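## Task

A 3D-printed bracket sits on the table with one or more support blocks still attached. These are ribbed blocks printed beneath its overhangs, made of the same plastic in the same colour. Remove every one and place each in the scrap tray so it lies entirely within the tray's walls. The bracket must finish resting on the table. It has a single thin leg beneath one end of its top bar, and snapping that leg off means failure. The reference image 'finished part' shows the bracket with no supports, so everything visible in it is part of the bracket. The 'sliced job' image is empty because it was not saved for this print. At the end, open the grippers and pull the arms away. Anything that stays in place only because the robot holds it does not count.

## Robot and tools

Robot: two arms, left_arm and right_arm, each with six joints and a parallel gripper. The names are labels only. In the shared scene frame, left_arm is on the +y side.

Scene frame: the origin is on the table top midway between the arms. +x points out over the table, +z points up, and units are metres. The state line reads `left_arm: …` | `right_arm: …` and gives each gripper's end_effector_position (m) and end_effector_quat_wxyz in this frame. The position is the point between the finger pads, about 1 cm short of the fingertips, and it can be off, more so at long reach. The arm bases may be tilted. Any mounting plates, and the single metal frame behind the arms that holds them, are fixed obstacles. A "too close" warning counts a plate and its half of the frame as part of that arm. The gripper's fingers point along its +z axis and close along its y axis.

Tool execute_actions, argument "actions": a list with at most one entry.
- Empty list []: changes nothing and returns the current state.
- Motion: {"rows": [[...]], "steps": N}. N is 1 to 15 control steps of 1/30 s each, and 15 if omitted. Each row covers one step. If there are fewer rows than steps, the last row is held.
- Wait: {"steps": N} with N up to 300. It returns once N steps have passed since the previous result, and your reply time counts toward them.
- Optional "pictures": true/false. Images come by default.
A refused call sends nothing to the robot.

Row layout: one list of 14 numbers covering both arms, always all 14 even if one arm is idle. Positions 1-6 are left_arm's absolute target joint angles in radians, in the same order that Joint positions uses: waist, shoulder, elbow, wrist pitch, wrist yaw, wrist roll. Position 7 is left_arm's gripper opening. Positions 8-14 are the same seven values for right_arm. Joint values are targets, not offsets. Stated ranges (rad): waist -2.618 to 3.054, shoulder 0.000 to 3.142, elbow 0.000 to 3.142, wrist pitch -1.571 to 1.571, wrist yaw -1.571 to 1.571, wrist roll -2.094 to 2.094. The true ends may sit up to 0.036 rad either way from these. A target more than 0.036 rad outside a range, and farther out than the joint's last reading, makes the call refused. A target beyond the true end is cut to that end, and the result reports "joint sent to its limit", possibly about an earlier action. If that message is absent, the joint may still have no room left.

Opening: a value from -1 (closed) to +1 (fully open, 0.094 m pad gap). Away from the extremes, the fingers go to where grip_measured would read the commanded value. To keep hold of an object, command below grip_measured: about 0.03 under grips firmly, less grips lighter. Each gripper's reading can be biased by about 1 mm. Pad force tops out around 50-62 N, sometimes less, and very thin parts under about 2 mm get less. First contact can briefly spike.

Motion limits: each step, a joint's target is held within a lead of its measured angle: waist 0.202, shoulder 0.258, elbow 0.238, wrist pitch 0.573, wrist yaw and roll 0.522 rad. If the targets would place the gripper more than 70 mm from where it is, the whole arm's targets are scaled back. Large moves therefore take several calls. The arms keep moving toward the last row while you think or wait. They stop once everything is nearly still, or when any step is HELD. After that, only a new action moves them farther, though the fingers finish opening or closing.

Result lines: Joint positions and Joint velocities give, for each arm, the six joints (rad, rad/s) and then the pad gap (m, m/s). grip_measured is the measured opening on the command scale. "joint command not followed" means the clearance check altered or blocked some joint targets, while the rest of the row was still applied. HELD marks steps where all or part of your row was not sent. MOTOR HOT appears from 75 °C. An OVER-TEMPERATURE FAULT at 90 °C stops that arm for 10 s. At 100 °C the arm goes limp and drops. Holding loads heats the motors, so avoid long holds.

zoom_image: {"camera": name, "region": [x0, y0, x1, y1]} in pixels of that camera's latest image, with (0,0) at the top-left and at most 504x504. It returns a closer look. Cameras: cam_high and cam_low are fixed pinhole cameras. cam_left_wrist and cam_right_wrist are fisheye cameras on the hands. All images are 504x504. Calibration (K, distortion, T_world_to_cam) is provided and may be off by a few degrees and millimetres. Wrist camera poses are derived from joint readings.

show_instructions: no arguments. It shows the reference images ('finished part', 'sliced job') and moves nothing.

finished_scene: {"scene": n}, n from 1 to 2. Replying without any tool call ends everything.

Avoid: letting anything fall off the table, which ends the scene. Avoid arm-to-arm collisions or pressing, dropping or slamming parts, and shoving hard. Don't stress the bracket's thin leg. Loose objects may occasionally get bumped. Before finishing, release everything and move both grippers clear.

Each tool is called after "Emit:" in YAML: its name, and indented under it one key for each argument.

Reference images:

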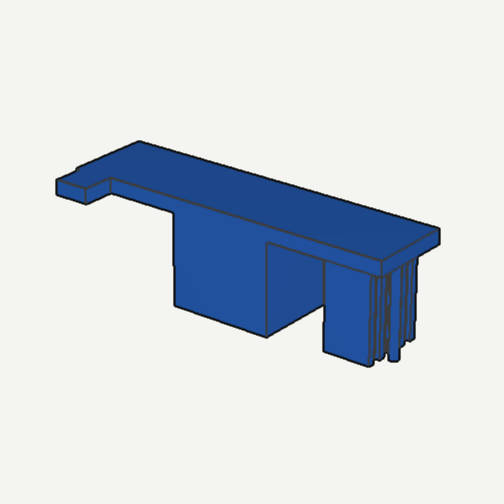

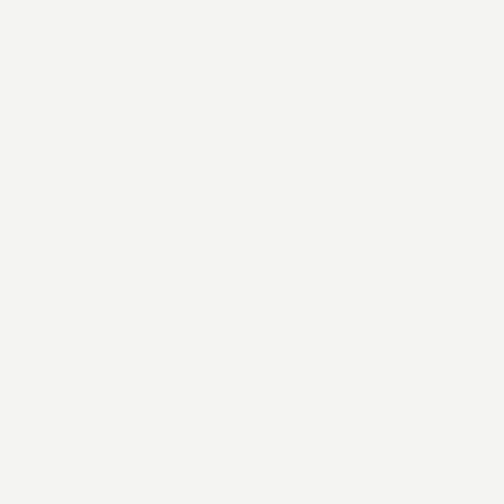

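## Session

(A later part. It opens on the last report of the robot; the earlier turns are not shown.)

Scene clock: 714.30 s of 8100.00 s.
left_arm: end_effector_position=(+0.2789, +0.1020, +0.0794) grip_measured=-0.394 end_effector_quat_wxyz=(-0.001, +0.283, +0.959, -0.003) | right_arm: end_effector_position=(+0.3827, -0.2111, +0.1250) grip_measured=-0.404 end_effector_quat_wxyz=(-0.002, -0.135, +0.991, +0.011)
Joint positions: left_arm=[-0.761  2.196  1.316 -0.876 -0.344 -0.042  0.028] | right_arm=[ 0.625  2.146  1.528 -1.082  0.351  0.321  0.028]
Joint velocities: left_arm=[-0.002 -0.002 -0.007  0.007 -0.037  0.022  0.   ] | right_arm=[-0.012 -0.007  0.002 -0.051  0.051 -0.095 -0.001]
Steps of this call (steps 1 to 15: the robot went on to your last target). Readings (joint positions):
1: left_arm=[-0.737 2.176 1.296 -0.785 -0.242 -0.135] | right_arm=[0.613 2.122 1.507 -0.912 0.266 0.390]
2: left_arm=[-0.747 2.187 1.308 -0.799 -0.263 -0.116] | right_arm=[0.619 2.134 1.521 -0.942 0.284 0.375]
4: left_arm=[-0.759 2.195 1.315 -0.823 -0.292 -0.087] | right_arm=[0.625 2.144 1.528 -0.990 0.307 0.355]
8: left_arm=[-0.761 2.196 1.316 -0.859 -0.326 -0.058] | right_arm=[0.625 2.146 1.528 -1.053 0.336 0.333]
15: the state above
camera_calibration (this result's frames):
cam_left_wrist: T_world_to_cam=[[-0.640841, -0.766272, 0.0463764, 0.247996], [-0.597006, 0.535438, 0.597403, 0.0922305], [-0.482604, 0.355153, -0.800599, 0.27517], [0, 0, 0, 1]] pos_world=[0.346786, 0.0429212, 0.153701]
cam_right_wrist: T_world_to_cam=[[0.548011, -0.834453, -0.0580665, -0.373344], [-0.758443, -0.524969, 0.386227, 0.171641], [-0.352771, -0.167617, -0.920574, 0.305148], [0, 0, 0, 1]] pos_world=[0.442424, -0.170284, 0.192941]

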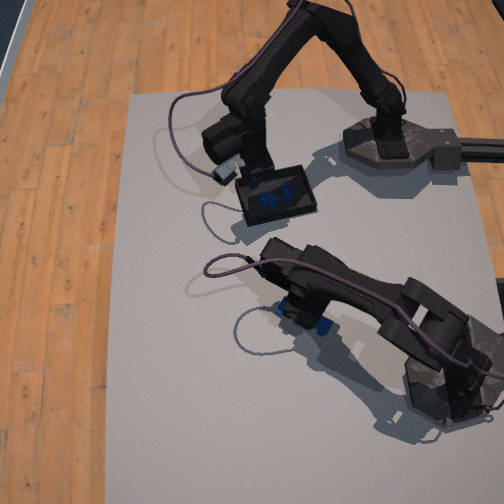

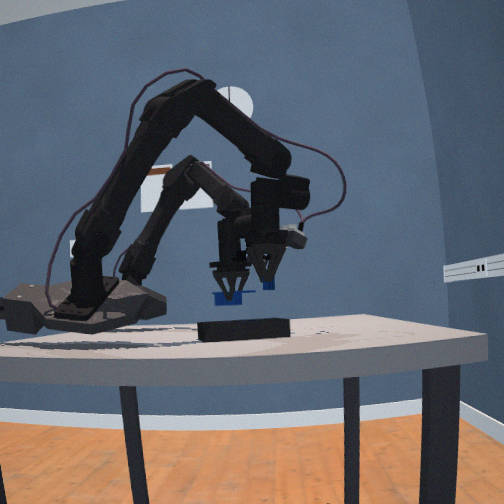

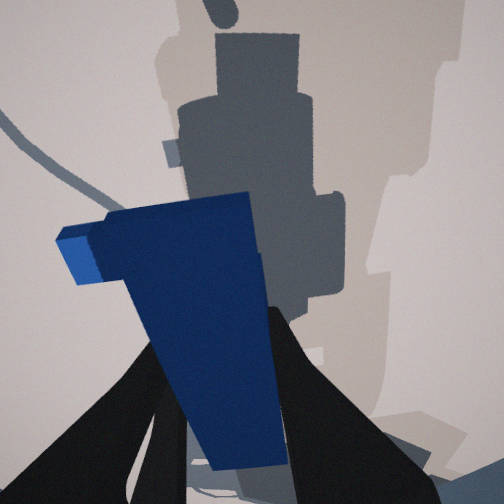

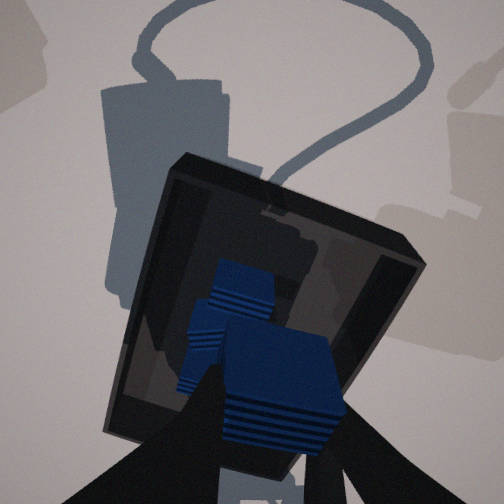

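Emit:
execute_actions:
  actions:
    - {"rows":[[-0.755,2.20,1.315,-0.85,-0.355,-0.03,-0.45,0.625,2.15,1.528,-1.04,0.367,0.30,-0.46],[-0.75,2.205,1.31,-0.83,-0.355,-0.03,-0.45,0.62,2.155,1.52,-1.0,0.367,0.295,-0.46],[-0.746,2.212,1.305,-0.81,-0.356,-0.03,-0.45,0.614,2.163,1.51,-0.97,0.367,0.29,-0.46],[-0.742,2.219,1.299,-0.795,-0.357,-0.03,-0.45,0.608,2.172,1.499,-0.945,0.367,0.285,-0.46],[-0.738,2.226,1.293,-0.78,-0.358,-0.03,-0.45,0.602,2.181,1.488,-0.92,0.367,0.28,-0.46],[-0.734,2.233,1.287,-0.765,-0.359,-0.03,-0.45,0.596,2.19,1.477,-0.895,0.367,0.275,-0.46],[-0.73,2.24,1.281,-0.75,-0.36,-0.03,-0.45,0.59,2.2,1.466,-0.87,0.367,0.27,-0.46],[-0.726,2.247,1.275,-0.735,-0.361,-0.03,-0.45,0.584,2.21,1.455,-0.845,0.367,0.265,-0.46],[-0.722,2.254,1.269,-0.72,-0.362,-0.03,-0.45,0.578,2.22,1.444,-0.825,0.367,0.26,-0.46],[-0.718,2.261,1.263,-0.705,-0.363,-0.03,-0.45,0.572,2.23,1.433,-0.805,0.367,0.255,-0.46],[-0.714,2.268,1.257,-0.69,-0.364,-0.03,-0.45,0.566,2.24,1.422,-0.79,0.367,0.25,-0.46],[-0.71,2.275,1.251,-0.68,-0.365,-0.03,-0.45,0.56,2.25,1.411,-0.78,0.367,0.245,-0.46],[-0.706,2.282,1.245,-0.675,-0.365,-0.03,-0.45,0.554,2.259,1.40,-0.772,0.367,0.24,-0.46],[-0.702,2.288,1.24,-0.672,-0.365,-0.03,-0.45,0.549,2.267,1.389,-0.77,0.367,0.24,-0.46],[-0.70,2.292,1.236,-0.672,-0.365,-0.03,-0.45,0.546,2.274,1.38,-0.77,0.367,0.24,-0.46]],"steps":15}
  pictures: false

Emit:
execute_actions:
  actions:
    - {"steps":10}

Emit:
zoom_image:
  camera: "cam_low"
  region: [190,260,310,350]

Scene clock: 728.07 s of 8100.00 s.
left_arm: end_effector_position=(+0.2827, +0.1050, +0.0347) grip_measured=-0.394 end_effector_quat_wxyz=(-0.002, +0.259, +0.966, -0.001) | right_arm: end_effector_position=(+0.3945, -0.2049, +0.0637) grip_measured=-0.404 end_effector_quat_wxyz=(+0.011, -0.128, +0.992, +0.017)
Joint positions: left_arm=[-0.708  2.277  1.258 -0.72  -0.357 -0.038  0.028] | right_arm=[ 0.565  2.237  1.427 -0.837  0.357  0.261  0.028]
Joint velocities: left_arm=[ 0.105  0.212 -0.164  0.11   0.037  0.022 -0.001] | right_arm=[ 0.042 -0.144 -0.007  0.198 -0.007 -0.095 -0.   ]
Steps of this call (steps 1 to 15: the robot went on to your last target; steps 16 to 90: nothing new was sent; then 10.27 s passed at rest; steps 91 to 105: all 15 steps of this action). Readings (joint positions):
91: left_arm=[-0.761 2.196 1.316 -0.878 -0.349 -0.038] | right_arm=[0.625 2.146 1.528 -1.085 0.355 0.316]
92: left_arm=[-0.760 2.196 1.316 -0.875 -0.349 -0.038] | right_arm=[0.625 2.146 1.528 -1.076 0.355 0.314]
94: left_arm=[-0.757 2.197 1.316 -0.859 -0.349 -0.038] | right_arm=[0.623 2.148 1.528 -1.043 0.355 0.308]
98: left_arm=[-0.739 2.216 1.306 -0.803 -0.352 -0.038] | right_arm=[0.604 2.168 1.500 -0.948 0.355 0.291]
105: the state above

Scene clock: 728.40 s of 8100.00 s.
left_arm: end_effector_position=(+0.2813, +0.1057, +0.0265) grip_measured=-0.394 end_effector_quat_wxyz=(-0.004, +0.256, +0.967, -0.001) | right_arm: end_effector_position=(+0.3963, -0.2042, +0.0636) grip_measured=-0.404 end_effector_quat_wxyz=(+0.015, -0.131, +0.991, +0.018)
Joint positions: left_arm=[-0.7    2.292  1.245 -0.695 -0.358 -0.038  0.028] | right_arm=[ 0.564  2.235  1.424 -0.826  0.358  0.251  0.028]
Joint velocities: left_arm=[-0.012 -0.007 -0.012  0.095  0.051  0.007  0.   ] | right_arm=[-0.002 -0.012  0.002 -0.037 -0.037 -0.037 -0.   ]
Steps of this call (steps 1 to 10: the robot went on to your last target). Readings (joint positions):
1: left_arm=[-0.705 2.284 1.253 -0.715 -0.357 -0.038] | right_arm=[0.565 2.235 1.425 -0.827 0.357 0.259]
2: left_arm=[-0.702 2.288 1.249 -0.712 -0.358 -0.038] | right_arm=[0.564 2.235 1.424 -0.826 0.357 0.257]
4: left_arm=[-0.700 2.292 1.245 -0.708 -0.358 -0.038] | right_arm=[0.564 2.235 1.424 -0.826 0.358 0.254]
8: left_arm=[-0.700 2.292 1.245 -0.697 -0.358 -0.038] | right_arm=[0.564 2.235 1.424 -0.826 0.358 0.252]
10: the state above
camera_calibration (this result's frames):
cam_left_wrist: T_world_to_cam=[[-0.596321, -0.801563, 0.0435723, 0.246045], [-0.623282, 0.49653, 0.604134, 0.134631], [-0.505886, 0.3331, -0.795691, 0.241449], [0, 0, 0, 1]] pos_world=[0.352781, 0.0499454, 0.100062]
cam_right_wrist: T_world_to_cam=[[0.541946, -0.838515, -0.0564573, -0.377142], [-0.775392, -0.524796, 0.351222, 0.218189], [-0.324133, -0.146567, -0.934589, 0.24838], [0, 0, 0, 1]] pos_world=[0.454081, -0.16533, 0.134208]

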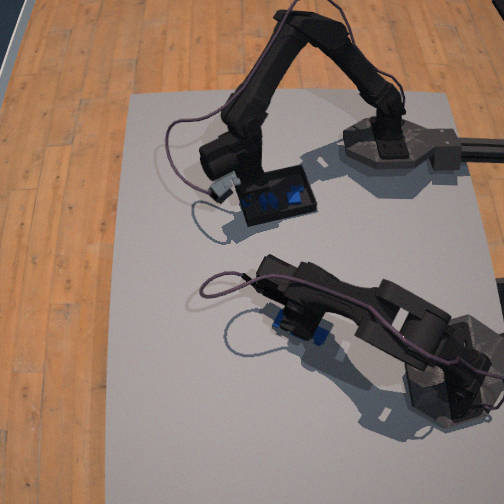

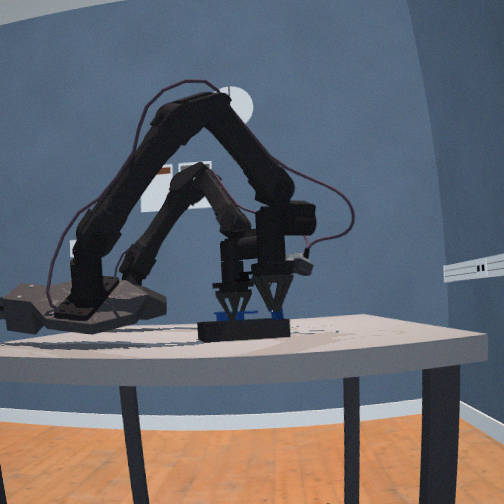

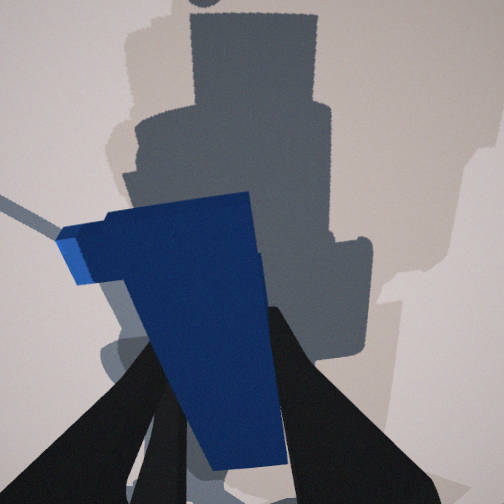

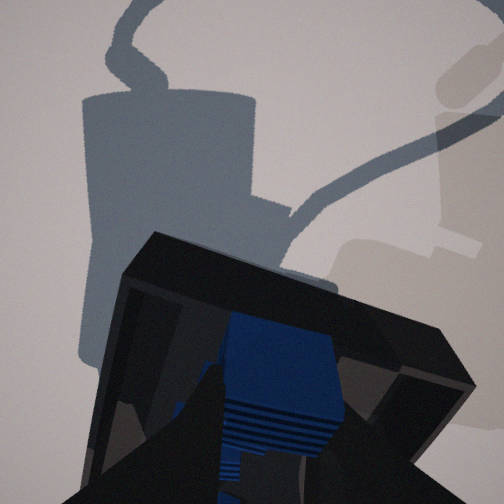

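Region (190, 260, 310, 350) of cam_low's 504x504 image, scaled by 4.200, with more detail than that image has; it fills the top 378 rows of this view, and the rest is white.

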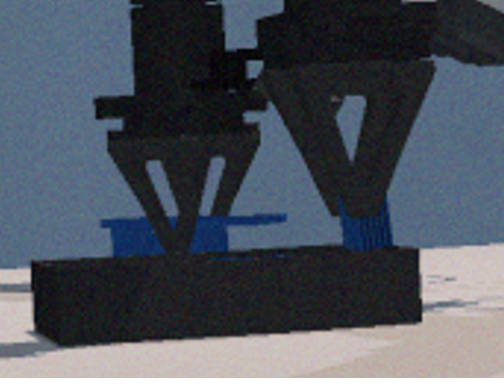

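Emit:
execute_actions:
  actions:
    - {"rows":[[-0.70,2.292,1.236,-0.672,-0.365,-0.03,-0.45,0.565,2.225,1.424,-0.83,0.367,0.25,-0.46],[-0.70,2.292,1.236,-0.672,-0.365,-0.03,-0.45,0.57,2.21,1.424,-0.84,0.367,0.25,-0.46],[-0.70,2.292,1.236,-0.672,-0.365,-0.03,-0.45,0.578,2.205,1.424,-0.86,0.367,0.25,-0.46],[-0.70,2.292,1.236,-0.672,-0.365,-0.03,-0.45,0.582,2.205,1.424,-0.89,0.367,0.255,-0.46],[-0.70,2.292,1.236,-0.672,-0.365,-0.03,-0.45,0.582,2.205,1.42,-0.925,0.367,0.26,-0.46]],"steps":15}

Scene clock: 734.37 s of 8100.00 s.
left_arm: end_effector_position=(+0.2822, +0.1052, +0.0265) grip_measured=-0.394 end_effector_quat_wxyz=(-0.002, +0.255, +0.967, -0.001) | right_arm: end_effector_position=(+0.3820, -0.2141, +0.0691) grip_measured=-0.404 end_effector_quat_wxyz=(-0.013, -0.143, +0.990, +0.006)
Joint positions: left_arm=[-0.7    2.292  1.245 -0.69  -0.359 -0.038  0.028] | right_arm=[ 0.567  2.219  1.424 -0.907  0.358  0.252  0.028]
Joint velocities: left_arm=[ 0.042 -0.012  0.012  0.095 -0.051 -0.007 -0.001] | right_arm=[ 0.002 -0.037 -0.027  0.022 -0.022 -0.037 -0.001]
Steps of this call (steps 1 to 30: the robot went on to your last target; steps 31 to 90: nothing new was sent; then 2.47 s passed at rest; steps 91 to 105: all 15 steps of this action). Readings (joint positions):
91: left_arm=[-0.700 2.292 1.245 -0.690 -0.359 -0.038] | right_arm=[0.565 2.231 1.424 -0.827 0.358 0.250]
92: left_arm=[-0.700 2.292 1.245 -0.690 -0.359 -0.038] | right_arm=[0.565 2.228 1.424 -0.827 0.358 0.250]
94: left_arm=[-0.700 2.292 1.245 -0.690 -0.359 -0.038] | right_arm=[0.565 2.224 1.424 -0.835 0.358 0.250]
98: left_arm=[-0.700 2.292 1.245 -0.690 -0.359 -0.038] | right_arm=[0.567 2.219 1.424 -0.880 0.358 0.251]
105: the state above
camera_calibration (this result's frames):
cam_left_wrist: T_world_to_cam=[[-0.595285, -0.802371, 0.0428571, 0.246008], [-0.626152, 0.496651, 0.601059, 0.136295], [-0.503557, 0.330966, -0.798055, 0.241676], [0, 0, 0, 1]] pos_world=[0.353484, 0.0497121, 0.100406]
cam_right_wrist: T_world_to_cam=[[0.560466, -0.826097, -0.0586587, -0.381623], [-0.742221, -0.532456, 0.406938, 0.181856], [-0.367404, -0.184537, -0.91157, 0.254255], [0, 0, 0, 1]] pos_world=[0.442278, -0.171508, 0.135382]

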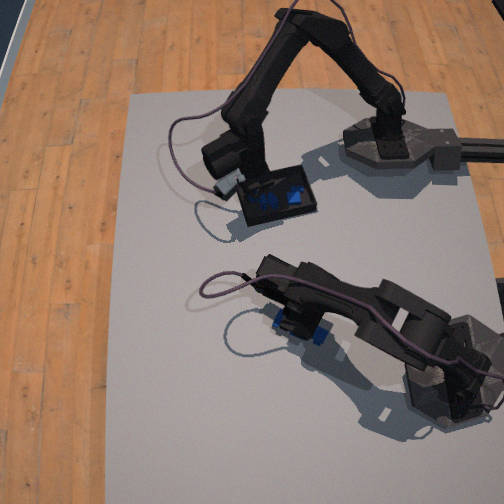

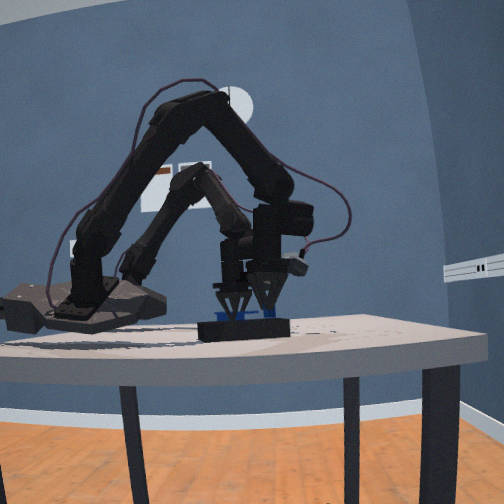

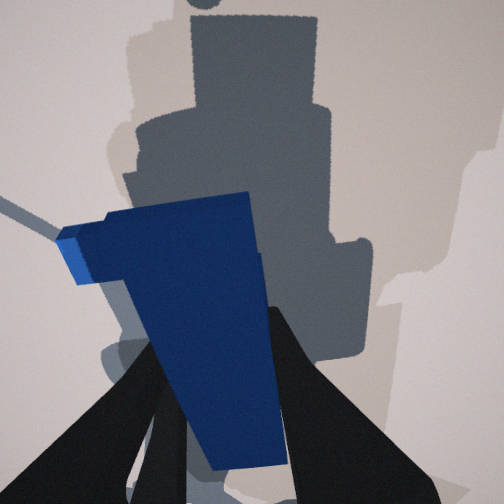

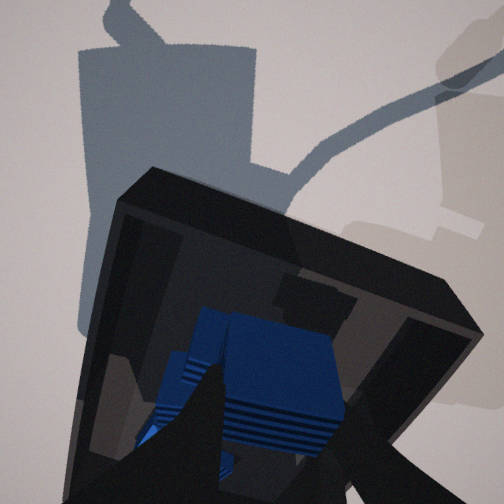

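Emit:
execute_actions:
  actions:
    - {"rows":[[-0.70,2.294,1.234,-0.668,-0.365,-0.03,-0.45,0.563,2.225,1.415,-0.895,0.367,0.25,-0.46],[-0.699,2.296,1.232,-0.664,-0.365,-0.03,-0.45,0.56,2.23,1.41,-0.88,0.367,0.25,-0.46],[-0.698,2.298,1.231,-0.66,-0.365,-0.03,-0.45,0.558,2.235,1.405,-0.868,0.367,0.25,-0.46],[-0.697,2.30,1.23,-0.656,-0.365,-0.03,-0.45,0.556,2.239,1.40,-0.856,0.367,0.25,-0.46],[-0.696,2.302,1.229,-0.652,-0.365,-0.03,-0.45,0.554,2.243,1.395,-0.844,0.367,0.25,-0.46],[-0.695,2.304,1.228,-0.648,-0.365,-0.03,-0.45,0.552,2.247,1.39,-0.832,0.367,0.245,-0.46],[-0.694,2.306,1.227,-0.645,-0.365,-0.03,-0.45,0.55,2.251,1.385,-0.82,0.367,0.245,-0.46],[-0.693,2.308,1.226,-0.645,-0.365,-0.03,-0.45,0.548,2.255,1.38,-0.808,0.367,0.245,-0.46],[-0.692,2.31,1.225,-0.645,-0.365,-0.03,-0.45,0.546,2.259,1.375,-0.796,0.367,0.24,-0.46],[-0.692,2.31,1.225,-0.645,-0.365,-0.03,-0.45,0.544,2.263,1.37,-0.786,0.367,0.24,-0.46],[-0.692,2.31,1.225,-0.645,-0.365,-0.03,-0.45,0.542,2.267,1.365,-0.78,0.367,0.24,-0.46],[-0.692,2.31,1.225,-0.645,-0.365,-0.03,-0.45,0.541,2.271,1.36,-0.78,0.367,0.24,-0.46]],"steps":15}
  pictures: false

Emit:
execute_actions:
  actions:
    - {"steps":8}

Scene clock: 747.97 s of 8100.00 s.
left_arm: end_effector_position=(+0.2873, +0.1021, +0.0265) grip_measured=-0.394 end_effector_quat_wxyz=(+0.009, +0.251, +0.968, -0.004) | right_arm: end_effector_position=(+0.3790, -0.2127, +0.0404) grip_measured=-0.404 end_effector_quat_wxyz=(-0.016, -0.134, +0.991, +0.006)
Joint positions: left_arm=[-0.7    2.292  1.245 -0.665 -0.359 -0.038  0.028] | right_arm=[ 0.544  2.266  1.376 -0.811  0.358  0.249  0.028]
Joint velocities: left_arm=[ 0.022 -0.017 -0.012  0.022 -0.037 -0.051  0.001] | right_arm=[-0.027  0.071 -0.061  0.037 -0.007 -0.022  0.   ]
Steps of this call (steps 1 to 15: the robot went on to your last target; steps 16 to 90: nothing new was sent; then 10.10 s passed at rest; steps 91 to 105: all 15 steps of this action). Readings (joint positions):
91: left_arm=[-0.700 2.292 1.245 -0.690 -0.359 -0.038] | right_arm=[0.567 2.219 1.424 -0.912 0.358 0.252]
92: left_arm=[-0.700 2.292 1.245 -0.689 -0.359 -0.038] | right_arm=[0.567 2.219 1.424 -0.911 0.358 0.252]
94: left_arm=[-0.700 2.292 1.245 -0.685 -0.359 -0.038] | right_arm=[0.565 2.220 1.424 -0.901 0.358 0.252]
98: left_arm=[-0.700 2.292 1.245 -0.674 -0.359 -0.038] | right_arm=[0.557 2.230 1.412 -0.861 0.358 0.252]
105: the state above

Scene clock: 748.23 s of 8100.00 s.
left_arm: end_effector_position=(+0.2876, +0.1019, +0.0265) grip_measured=-0.394 end_effector_quat_wxyz=(+0.010, +0.251, +0.968, -0.005) | right_arm: end_effector_position=(+0.3801, -0.2114, +0.0388) grip_measured=-0.404 end_effector_quat_wxyz=(-0.013, -0.133, +0.991, +0.008)
Joint positions: left_arm=[-0.7    2.292  1.245 -0.664 -0.359 -0.038  0.028] | right_arm=[ 0.544  2.269  1.373 -0.798  0.358  0.248  0.028]
Joint velocities: left_arm=[-0.032  0.007 -0.017 -0.081  0.051 -0.007  0.001] | right_arm=[ 0.012 -0.007  0.017  0.066 -0.066 -0.007 -0.001]
Steps of this call (steps 1 to 8: the robot went on to your last target). Readings (joint positions):
1: left_arm=[-0.700 2.292 1.245 -0.665 -0.359 -0.038] | right_arm=[0.544 2.268 1.374 -0.809 0.358 0.249]
2: left_arm=[-0.700 2.292 1.245 -0.664 -0.359 -0.038] | right_arm=[0.544 2.269 1.373 -0.808 0.358 0.249]
4: left_arm=[-0.700 2.292 1.245 -0.664 -0.359 -0.038] | right_arm=[0.544 2.269 1.373 -0.804 0.358 0.249]
8: the state above
camera_calibration (this result's frames):
cam_left_wrist: T_world_to_cam=[[-0.588568, -0.807416, 0.0408439, 0.245199], [-0.643413, 0.49841, 0.581039, 0.146606], [-0.489497, 0.315701, -0.81285, 0.24344], [0, 0, 0, 1]] pos_world=[0.357808, 0.0480535, 0.102682]
cam_right_wrist: T_world_to_cam=[[0.543166, -0.837394, -0.0611691, -0.375877], [-0.752631, -0.517887, 0.40662, 0.20125], [-0.37218, -0.174824, -0.911547, 0.230333], [0, 0, 0, 1]] pos_world=[0.441356, -0.170265, 0.105136]

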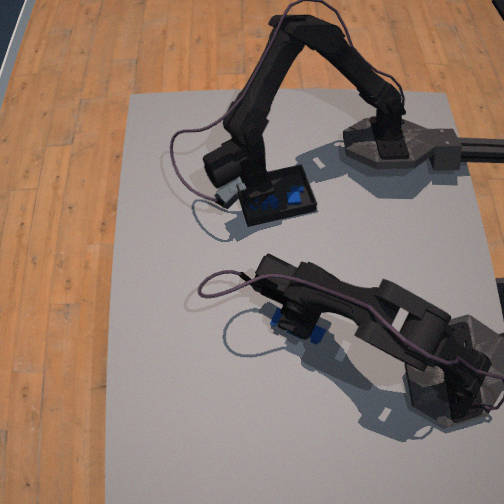

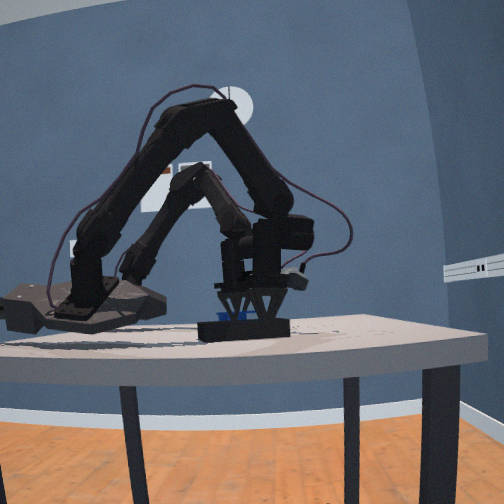

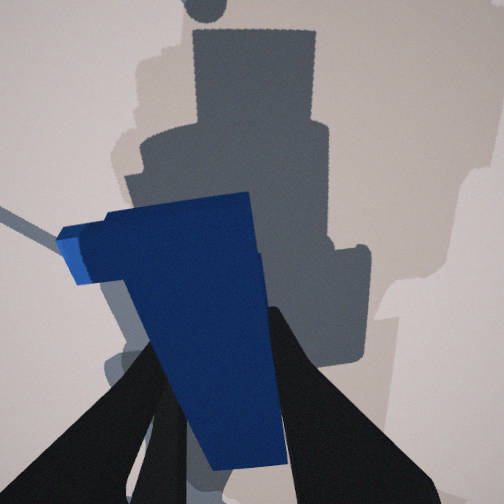

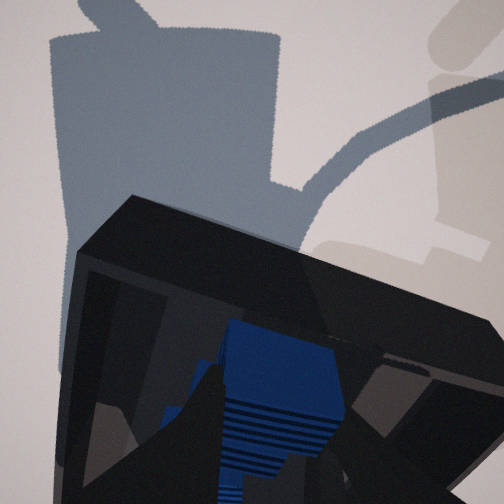

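Emit:
execute_actions:
  actions:
    - {"rows":[[-0.692,2.325,1.235,-0.645,-0.365,-0.03,-0.45,0.541,2.295,1.36,-0.78,0.367,0.24,-0.46],[-0.692,2.325,1.235,-0.645,-0.365,-0.03,-0.45,0.541,2.295,1.36,-0.78,0.367,0.24,-0.46],[-0.692,2.32,1.235,-0.645,-0.365,-0.03,-0.45,0.541,2.285,1.36,-0.78,0.367,0.24,-0.46],[-0.692,2.315,1.235,-0.645,-0.365,-0.03,-0.45,0.541,2.282,1.36,-0.78,0.367,0.24,-0.46]],"steps":10}
  pictures: false

Scene clock: 754.73 s of 8100.00 s.
left_arm: end_effector_position=(+0.2845, +0.1013, +0.0205) grip_measured=-0.394 end_effector_quat_wxyz=(+0.003, +0.254, +0.967, -0.002) | right_arm: end_effector_position=(+0.3795, -0.2104, +0.0360) grip_measured=-0.404 end_effector_quat_wxyz=(-0.015, -0.134, +0.991, +0.007)
Joint positions: left_arm=[-0.7    2.311  1.245 -0.66  -0.359 -0.038  0.028] | right_arm=[ 0.544  2.277  1.373 -0.793  0.358  0.248  0.028]
Joint velocities: left_arm=[-0.022  0.012 -0.002 -0.066 -0.066 -0.051 -0.001] | right_arm=[-0.007  0.002  0.002 -0.037 -0.066 -0.051  0.   ]
Steps of this call (steps 1 to 30: the robot went on to your last target; steps 31 to 90: nothing new was sent; then 3.17 s passed at rest; steps 91 to 100: all 10 steps of this action). Readings (joint positions):
91: left_arm=[-0.700 2.294 1.245 -0.663 -0.359 -0.038] | right_arm=[0.544 2.270 1.373 -0.795 0.358 0.248]
92: left_arm=[-0.700 2.298 1.245 -0.661 -0.359 -0.038] | right_arm=[0.544 2.272 1.373 -0.794 0.358 0.248]
94: left_arm=[-0.700 2.307 1.245 -0.661 -0.359 -0.038] | right_arm=[0.544 2.276 1.373 -0.793 0.358 0.248]
98: left_arm=[-0.700 2.311 1.245 -0.660 -0.359 -0.038] | right_arm=[0.544 2.277 1.373 -0.793 0.358 0.248]
100: the state above

Another small left step while releasing right.

Emit:
execute_actions:
  actions:
    - {"rows":[[-0.692,2.343,1.235,-0.635,-0.365,-0.03,-0.45,0.541,2.28,1.37,-0.785,0.367,0.24,-0.35],[-0.692,2.343,1.235,-0.635,-0.365,-0.03,-0.45,0.541,2.28,1.37,-0.785,0.367,0.24,-0.2],[-0.692,2.335,1.235,-0.635,-0.365,-0.03,-0.45,0.541,2.28,1.37,-0.785,0.367,0.24,-0.12],[-0.692,2.328,1.235,-0.635,-0.365,-0.03,-0.45,0.541,2.28,1.37,-0.785,0.367,0.24,-0.12]],"steps":10}

Scene clock: 759.33 s of 8100.00 s.
left_arm: end_effector_position=(+0.2829, +0.1003, +0.0158) grip_measured=-0.394 end_effector_quat_wxyz=(-0.000, +0.255, +0.967, -0.001) | right_arm: end_effector_position=(+0.3795, -0.2104, +0.0360) grip_measured=-0.122 end_effector_quat_wxyz=(-0.015, -0.134, +0.991, +0.007)
Joint positions: left_arm=[-0.7    2.326  1.245 -0.653 -0.36  -0.038  0.028] | right_arm=[ 0.544  2.277  1.373 -0.793  0.358  0.248  0.041]
Joint velocities: left_arm=[ 0.002  0.017 -0.012 -0.051 -0.022 -0.051  0.   ] | right_arm=[ 0.007  0.002  0.007  0.022 -0.037 -0.066  0.001]
Steps of this call (steps 1 to 15: the robot went on to your last target; steps 16 to 90: nothing new was sent; then 1.27 s passed at rest; steps 91 to 100: all 10 steps of this action). Readings (joint positions):
91: left_arm=[-0.700 2.313 1.245 -0.660 -0.359 -0.038] | right_arm=[0.544 2.277 1.373 -0.793 0.358 0.248]
92: left_arm=[-0.700 2.316 1.245 -0.657 -0.360 -0.038] | right_arm=[0.544 2.277 1.373 -0.793 0.358 0.248]
94: left_arm=[-0.700 2.323 1.245 -0.655 -0.360 -0.038] | right_arm=[0.544 2.277 1.373 -0.793 0.358 0.248]
98: left_arm=[-0.700 2.326 1.245 -0.654 -0.360 -0.038] | right_arm=[0.544 2.277 1.373 -0.793 0.358 0.248]
100: the state above
camera_calibration (this result's frames):
cam_left_wrist: T_world_to_cam=[[-0.594355, -0.803135, 0.0414174, 0.242761], [-0.629003, 0.496345, 0.598328, 0.146411], [-0.501096, 0.329568, -0.80018, 0.234609], [0, 0, 0, 1]] pos_world=[0.353941, 0.0449799, 0.090073]
cam_right_wrist: T_world_to_cam=[[0.544287, -0.836651, -0.0613685, -0.375184], [-0.750836, -0.518473, 0.409184, 0.201582], [-0.374162, -0.176636, -0.910386, 0.228063], [0, 0, 0, 1]] pos_world=[0.440895, -0.169099, 0.102117]

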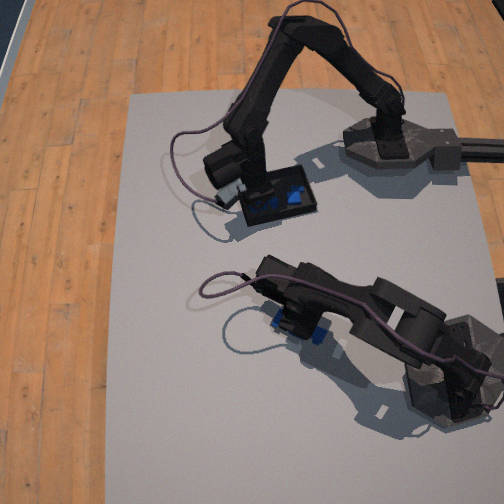

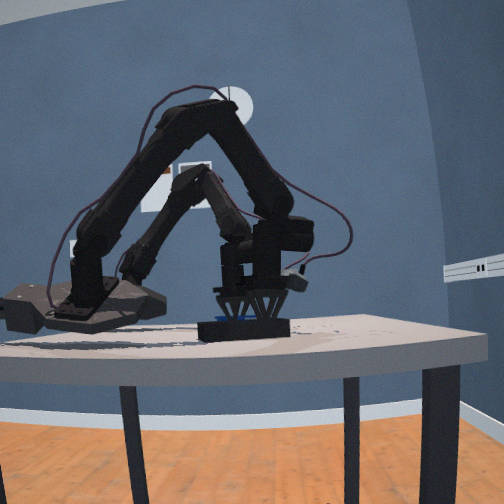

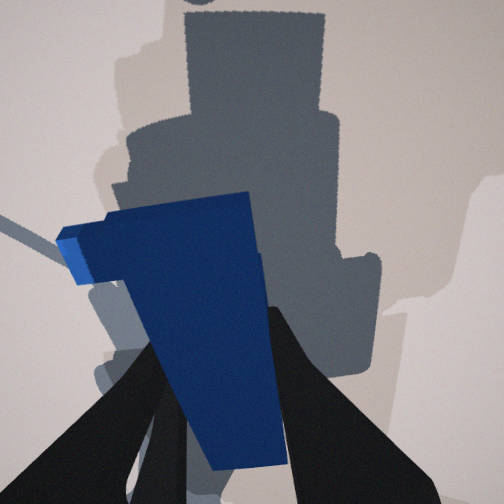

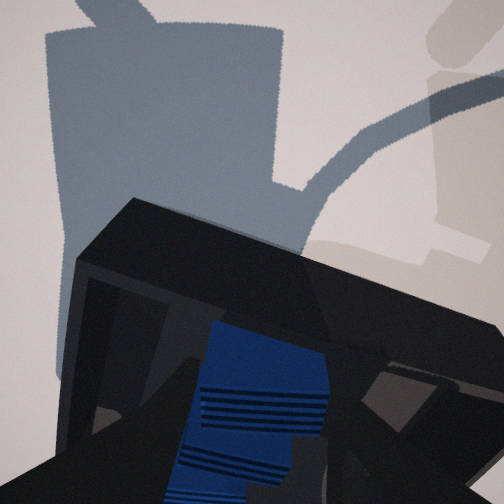

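Left still free; one more step, right lifts.

Emit:
execute_actions:
  actions:
    - {"rows":[[-0.692,2.356,1.235,-0.625,-0.365,-0.03,-0.45,0.55,2.27,1.385,-0.82,0.367,0.24,-0.12],[-0.692,2.356,1.235,-0.625,-0.365,-0.03,-0.45,0.557,2.26,1.40,-0.855,0.367,0.245,-0.12],[-0.692,2.348,1.235,-0.625,-0.365,-0.03,-0.45,0.564,2.25,1.415,-0.89,0.367,0.25,-0.12],[-0.692,2.34,1.235,-0.625,-0.365,-0.03,-0.45,0.571,2.24,1.43,-0.92,0.367,0.255,-0.12],[-0.692,2.34,1.235,-0.625,-0.365,-0.03,-0.45,0.578,2.228,1.445,-0.95,0.367,0.26,-0.12],[-0.692,2.34,1.235,-0.625,-0.365,-0.03,-0.45,0.585,2.216,1.46,-0.98,0.367,0.265,-0.12],[-0.692,2.34,1.235,-0.625,-0.365,-0.03,-0.45,0.592,2.204,1.475,-1.01,0.367,0.27,-0.12],[-0.692,2.34,1.235,-0.625,-0.365,-0.03,-0.45,0.598,2.19,1.49,-1.03,0.367,0.275,-0.12],[-0.692,2.34,1.235,-0.625,-0.365,-0.03,-0.45,0.60,2.17,1.50,-1.05,0.367,0.28,-0.12],[-0.692,2.34,1.235,-0.625,-0.365,-0.03,-0.45,0.60,2.15,1.51,-1.07,0.367,0.28,-0.12],[-0.692,2.34,1.235,-0.625,-0.365,-0.03,-0.45,0.60,2.12,1.51,-1.09,0.367,0.28,-0.12],[-0.692,2.34,1.235,-0.625,-0.365,-0.03,-0.45,0.60,2.09,1.51,-1.11,0.367,0.28,-0.12]],"steps":15}
  pictures: false

Scene clock: 770.97 s of 8100.00 s.
left_arm: end_effector_position=(+0.2832, +0.0998, +0.0146) grip_measured=-0.394 end_effector_quat_wxyz=(+0.001, +0.255, +0.967, -0.001) | right_arm: end_effector_position=(+0.3908, -0.2257, +0.1299) grip_measured=-0.122 end_effector_quat_wxyz=(+0.015, -0.137, +0.990, +0.017)
Joint positions: left_arm=[-0.7    2.329  1.245 -0.648 -0.361 -0.037  0.028] | right_arm=[ 0.591  2.094  1.494 -1.048  0.359  0.268  0.041]
Joint velocities: left_arm=[ 0.002  0.007  0.002 -0.022 -0.022 -0.007 -0.   ] | right_arm=[-0.002 -0.452  0.129 -0.315 -0.037 -0.007 -0.001]
Steps of this call (steps 1 to 15: the robot went on to your last target; steps 16 to 90: nothing new was sent; then 8.13 s passed at rest; steps 91 to 105: all 15 steps of this action). Readings (joint positions):
91: left_arm=[-0.700 2.327 1.245 -0.652 -0.360 -0.038] | right_arm=[0.544 2.277 1.373 -0.794 0.358 0.248]
92: left_arm=[-0.700 2.329 1.245 -0.650 -0.361 -0.038] | right_arm=[0.544 2.277 1.373 -0.799 0.358 0.248]
94: left_arm=[-0.700 2.329 1.245 -0.648 -0.361 -0.037] | right_arm=[0.545 2.275 1.382 -0.833 0.358 0.248]
98: left_arm=[-0.700 2.329 1.245 -0.648 -0.361 -0.037] | right_arm=[0.565 2.246 1.431 -0.927 0.358 0.255]
105: the state above

Touched down. Release, lift, retreat.

Emit:
execute_actions:
  actions:
    - {"rows":[[-0.70,2.325,1.245,-0.648,-0.361,-0.037,-0.3,0.57,2.06,1.48,-1.10,0.36,0.28,-0.12],[-0.70,2.325,1.245,-0.648,-0.361,-0.037,-0.1,0.54,2.03,1.45,-1.09,0.35,0.28,-0.12],[-0.70,2.325,1.245,-0.648,-0.361,-0.037,0.1,0.50,1.99,1.42,-1.08,0.34,0.27,-0.12],[-0.70,2.325,1.245,-0.648,-0.361,-0.037,0.1,0.46,1.95,1.39,-1.07,0.33,0.26,-0.12],[-0.70,2.325,1.245,-0.66,-0.361,-0.037,0.1,0.42,1.91,1.36,-1.06,0.32,0.25,-0.12],[-0.705,2.315,1.255,-0.69,-0.36,-0.037,0.1,0.38,1.87,1.33,-1.05,0.31,0.24,-0.12],[-0.712,2.30,1.27,-0.72,-0.36,-0.037,0.1,0.34,1.83,1.30,-1.04,0.30,0.23,-0.12],[-0.72,2.285,1.285,-0.75,-0.36,-0.037,0.1,0.30,1.79,1.27,-1.03,0.30,0.22,-0.12],[-0.728,2.27,1.30,-0.78,-0.36,-0.037,0.1,0.26,1.75,1.24,-1.02,0.30,0.21,-0.12],[-0.736,2.255,1.31,-0.81,-0.36,-0.037,0.1,0.22,1.71,1.21,-1.01,0.30,0.2,-0.12],[-0.744,2.24,1.32,-0.84,-0.36,-0.037,0.1,0.18,1.68,1.19,-1.0,0.30,0.2,-0.12],[-0.752,2.22,1.33,-0.87,-0.36,-0.037,0.1,0.15,1.66,1.17,-1.0,0.30,0.2,-0.12],[-0.76,2.20,1.34,-0.89,-0.36,-0.037,0.1,0.12,1.65,1.16,-1.0,0.30,0.2,-0.12],[-0.76,2.17,1.34,-0.91,-0.36,-0.037,0.1,0.10,1.65,1.16,-1.0,0.30,0.2,-0.12],[-0.76,2.14,1.34,-0.93,-0.36,-0.037,0.1,0.10,1.65,1.16,-1.0,0.30,0.2,-0.12]],"steps":15}
  pictures: false

Emit:
execute_actions:
  actions:
    - {"rows":[[-0.75,2.10,1.33,-0.94,-0.36,-0.037,0.1,0.10,1.65,1.16,-1.0,0.30,0.2,-0.12],[-0.73,2.06,1.32,-0.95,-0.36,-0.037,0.1,0.10,1.65,1.16,-1.0,0.30,0.2,-0.12],[-0.70,2.02,1.30,-0.96,-0.36,-0.037,0.1,0.10,1.65,1.16,-1.0,0.30,0.2,-0.12],[-0.65,1.98,1.28,-0.97,-0.36,-0.037,0.1,0.10,1.65,1.16,-1.0,0.30,0.2,-0.12],[-0.60,1.94,1.26,-0.98,-0.36,-0.037,0.1,0.10,1.65,1.16,-1.0,0.30,0.2,-0.12],[-0.55,1.90,1.24,-0.99,-0.36,-0.037,0.1,0.10,1.65,1.16,-1.0,0.30,0.2,-0.12],[-0.50,1.86,1.22,-1.0,-0.36,-0.037,0.1,0.10,1.65,1.16,-1.0,0.30,0.2,-0.12],[-0.45,1.82,1.20,-1.0,-0.36,-0.037,0.1,0.10,1.65,1.16,-1.0,0.30,0.2,-0.12],[-0.40,1.78,1.18,-1.0,-0.36,-0.037,0.1,0.10,1.65,1.16,-1.0,0.30,0.2,-0.12],[-0.35,1.74,1.17,-1.0,-0.36,-0.037,0.1,0.10,1.65,1.16,-1.0,0.30,0.2,-0.12],[-0.30,1.71,1.16,-1.0,-0.36,-0.037,0.1,0.10,1.65,1.16,-1.0,0.30,0.2,-0.12],[-0.25,1.68,1.16,-1.0,-0.36,-0.037,0.1,0.10,1.65,1.16,-1.0,0.30,0.2,-0.12],[-0.21,1.66,1.16,-1.0,-0.36,-0.037,0.1,0.10,1.65,1.16,-1.0,0.30,0.2,-0.12],[-0.18,1.65,1.16,-1.0,-0.36,-0.037,0.1,0.10,1.65,1.16,-1.0,0.30,0.2,-0.12]],"steps":15}
  pictures: false

Emit:
execute_actions:
  actions:
    - {"steps":8}

Emit:
zoom_image:
  camera: "cam_high"
  region: [200,150,400,360]

Scene clock: 793.70 s of 8100.00 s.
left_arm: end_effector_position=(+0.2832, +0.1069, +0.0626) grip_measured=+0.098 end_effector_quat_wxyz=(-0.003, +0.274, +0.962, +0.004) | right_arm: end_effector_position=(+0.3543, -0.4136, +0.1297) grip_measured=-0.122 end_effector_quat_wxyz=(-0.001, +0.093, +0.995, +0.033)
Joint positions: left_arm=[-0.734  2.229  1.303 -0.829 -0.361 -0.037  0.052] | right_arm=[ 0.108  1.649  1.192 -1.029  0.322  0.22   0.041]
Joint velocities: left_arm=[-0.227 -0.823  0.154 -0.564  0.007 -0.007 -0.   ] | right_arm=[-0.525 -0.212 -0.149 -0.022 -0.007 -0.022 -0.001]
Steps of this call (steps 1 to 30: the robot went on to your last target; steps 31 to 90: nothing new was sent; then 19.23 s passed at rest; steps 91 to 105: all 15 steps of this action). Readings (joint positions):
91: left_arm=[-0.700 2.329 1.245 -0.649 -0.361 -0.037] | right_arm=[0.590 2.082 1.501 -1.097 0.360 0.272]
92: left_arm=[-0.700 2.329 1.245 -0.649 -0.361 -0.037] | right_arm=[0.585 2.078 1.495 -1.092 0.359 0.272]
94: left_arm=[-0.700 2.329 1.245 -0.650 -0.361 -0.037] | right_arm=[0.550 2.041 1.451 -1.077 0.346 0.271]
98: left_arm=[-0.700 2.328 1.247 -0.675 -0.361 -0.037] | right_arm=[0.379 1.889 1.332 -1.058 0.324 0.254]
105: the state above

Scene clock: 794.20 s of 8100.00 s.
left_arm: end_effector_position=(+0.2880, +0.3329, +0.1260) grip_measured=+0.098 end_effector_quat_wxyz=(+0.024, -0.029, +0.999, -0.013) | right_arm: end_effector_position=(+0.3518, -0.4162, +0.1252) grip_measured=-0.122 end_effector_quat_wxyz=(-0.003, +0.095, +0.995, +0.036)
Joint positions: left_arm=[-0.184  1.683  1.18  -0.971 -0.368 -0.037  0.052] | right_arm=[ 0.091  1.646  1.176 -1.016  0.315  0.209  0.041]
Joint velocities: left_arm=[ 0.882 -0.486 -0.002 -0.242 -0.154  0.022 -0.   ] | right_arm=[-0.002 -0.012  0.017  0.051  0.007  0.037  0.001]
Steps of this call (steps 1 to 15: all 15 steps of this action). Readings (joint positions):
1: left_arm=[-0.740 2.197 1.305 -0.845 -0.361 -0.037] | right_arm=[0.095 1.646 1.188 -1.029 0.322 0.219]
2: left_arm=[-0.741 2.160 1.305 -0.861 -0.359 -0.037] | right_arm=[0.091 1.646 1.185 -1.027 0.322 0.217]
4: left_arm=[-0.727 2.081 1.304 -0.891 -0.356 -0.037] | right_arm=[0.091 1.646 1.178 -1.023 0.318 0.214]
8: left_arm=[-0.573 1.905 1.262 -0.921 -0.350 -0.037] | right_arm=[0.091 1.646 1.176 -1.019 0.316 0.211]
15: the state above

Scene clock: 794.47 s of 8100.00 s.
left_arm: end_effector_position=(+0.2824, +0.3417, +0.1283) grip_measured=+0.098 end_effector_quat_wxyz=(+0.021, -0.040, +0.999, -0.011) | right_arm: end_effector_position=(+0.3520, -0.4161, +0.1252) grip_measured=-0.122 end_effector_quat_wxyz=(-0.003, +0.095, +0.995, +0.036)
Joint positions: left_arm=[-0.162  1.66   1.175 -0.987 -0.37  -0.037  0.052] | right_arm=[ 0.091  1.646  1.176 -1.015  0.315  0.208  0.041]
Joint velocities: left_arm=[-0.012 -0.002 -0.046  0.022 -0.037 -0.037  0.001] | right_arm=[ 0.012 -0.007 -0.007  0.007 -0.022 -0.051  0.   ]
Steps of this call (steps 1 to 8: the robot went on to your last target). Readings (joint positions):
1: left_arm=[-0.161 1.670 1.180 -0.976 -0.373 -0.037] | right_arm=[0.091 1.646 1.176 -1.015 0.315 0.209]
2: left_arm=[-0.153 1.662 1.180 -0.979 -0.375 -0.037] | right_arm=[0.091 1.646 1.176 -1.015 0.315 0.209]
4: left_arm=[-0.156 1.660 1.180 -0.983 -0.375 -0.037] | right_arm=[0.091 1.646 1.176 -1.015 0.315 0.208]
8: the state above
camera_calibration (this result's frames):
cam_left_wrist: T_world_to_cam=[[-0.0443059, -0.99733, 0.0580586, 0.340573], [-0.823312, 0.0693692, 0.563334, 0.16426], [-0.565857, -0.0228413, -0.824187, 0.38662], [0, 0, 0, 1]] pos_world=[0.369099, 0.3371, 0.206341]
cam_right_wrist: T_world_to_cam=[[0.118295, -0.98714, -0.107523, -0.433687], [-0.91239, -0.150787, 0.380535, 0.251197], [-0.391854, 0.0530873, -0.918494, 0.365501], [0, 0, 0, 1]] pos_world=[0.423716, -0.409636, 0.19349]

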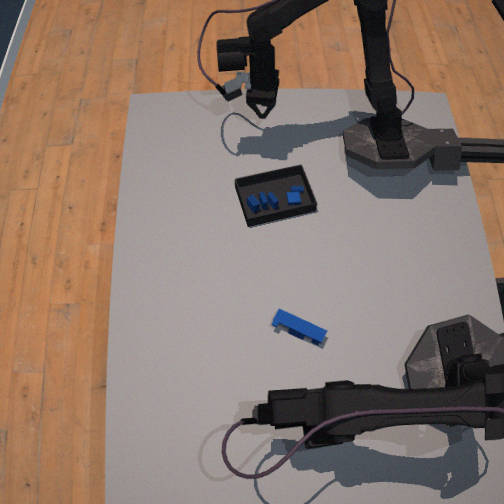

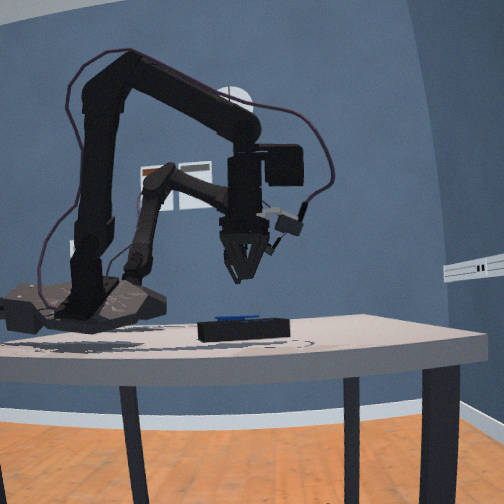

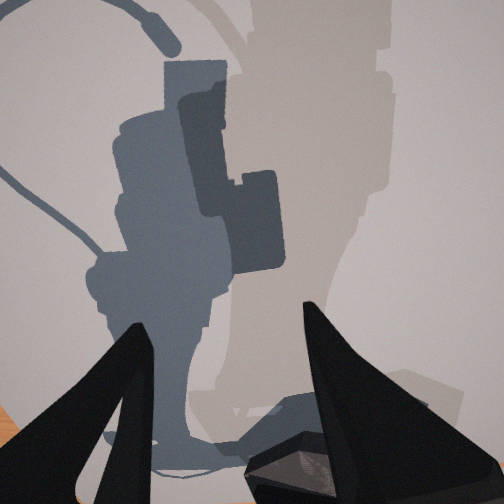

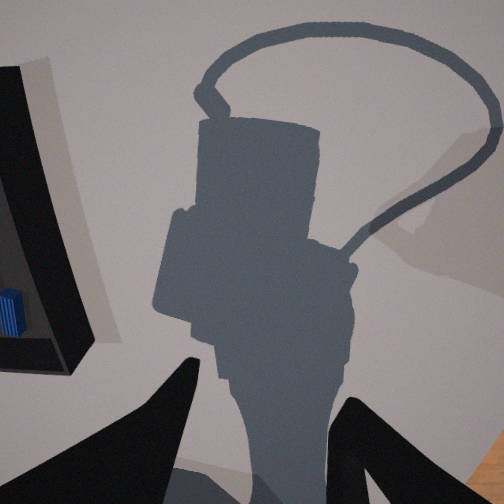

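Region (200, 150, 400, 360) of cam_high's 504x504 image, scaled by 2.400, with more detail than that image has; it fills the left 480 columns of this view, and the rest is white.

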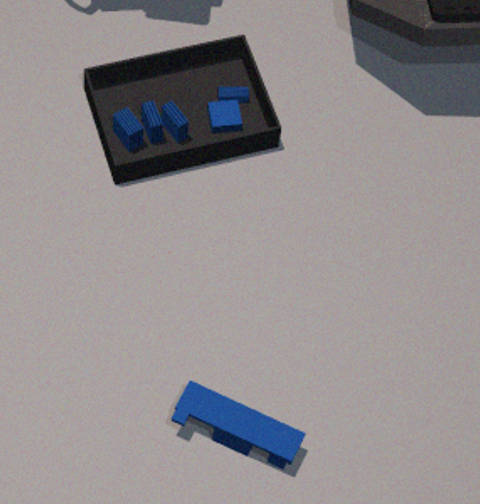

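Emit:
finished_scene:
  scene: 1

The scene is finished: the task was done.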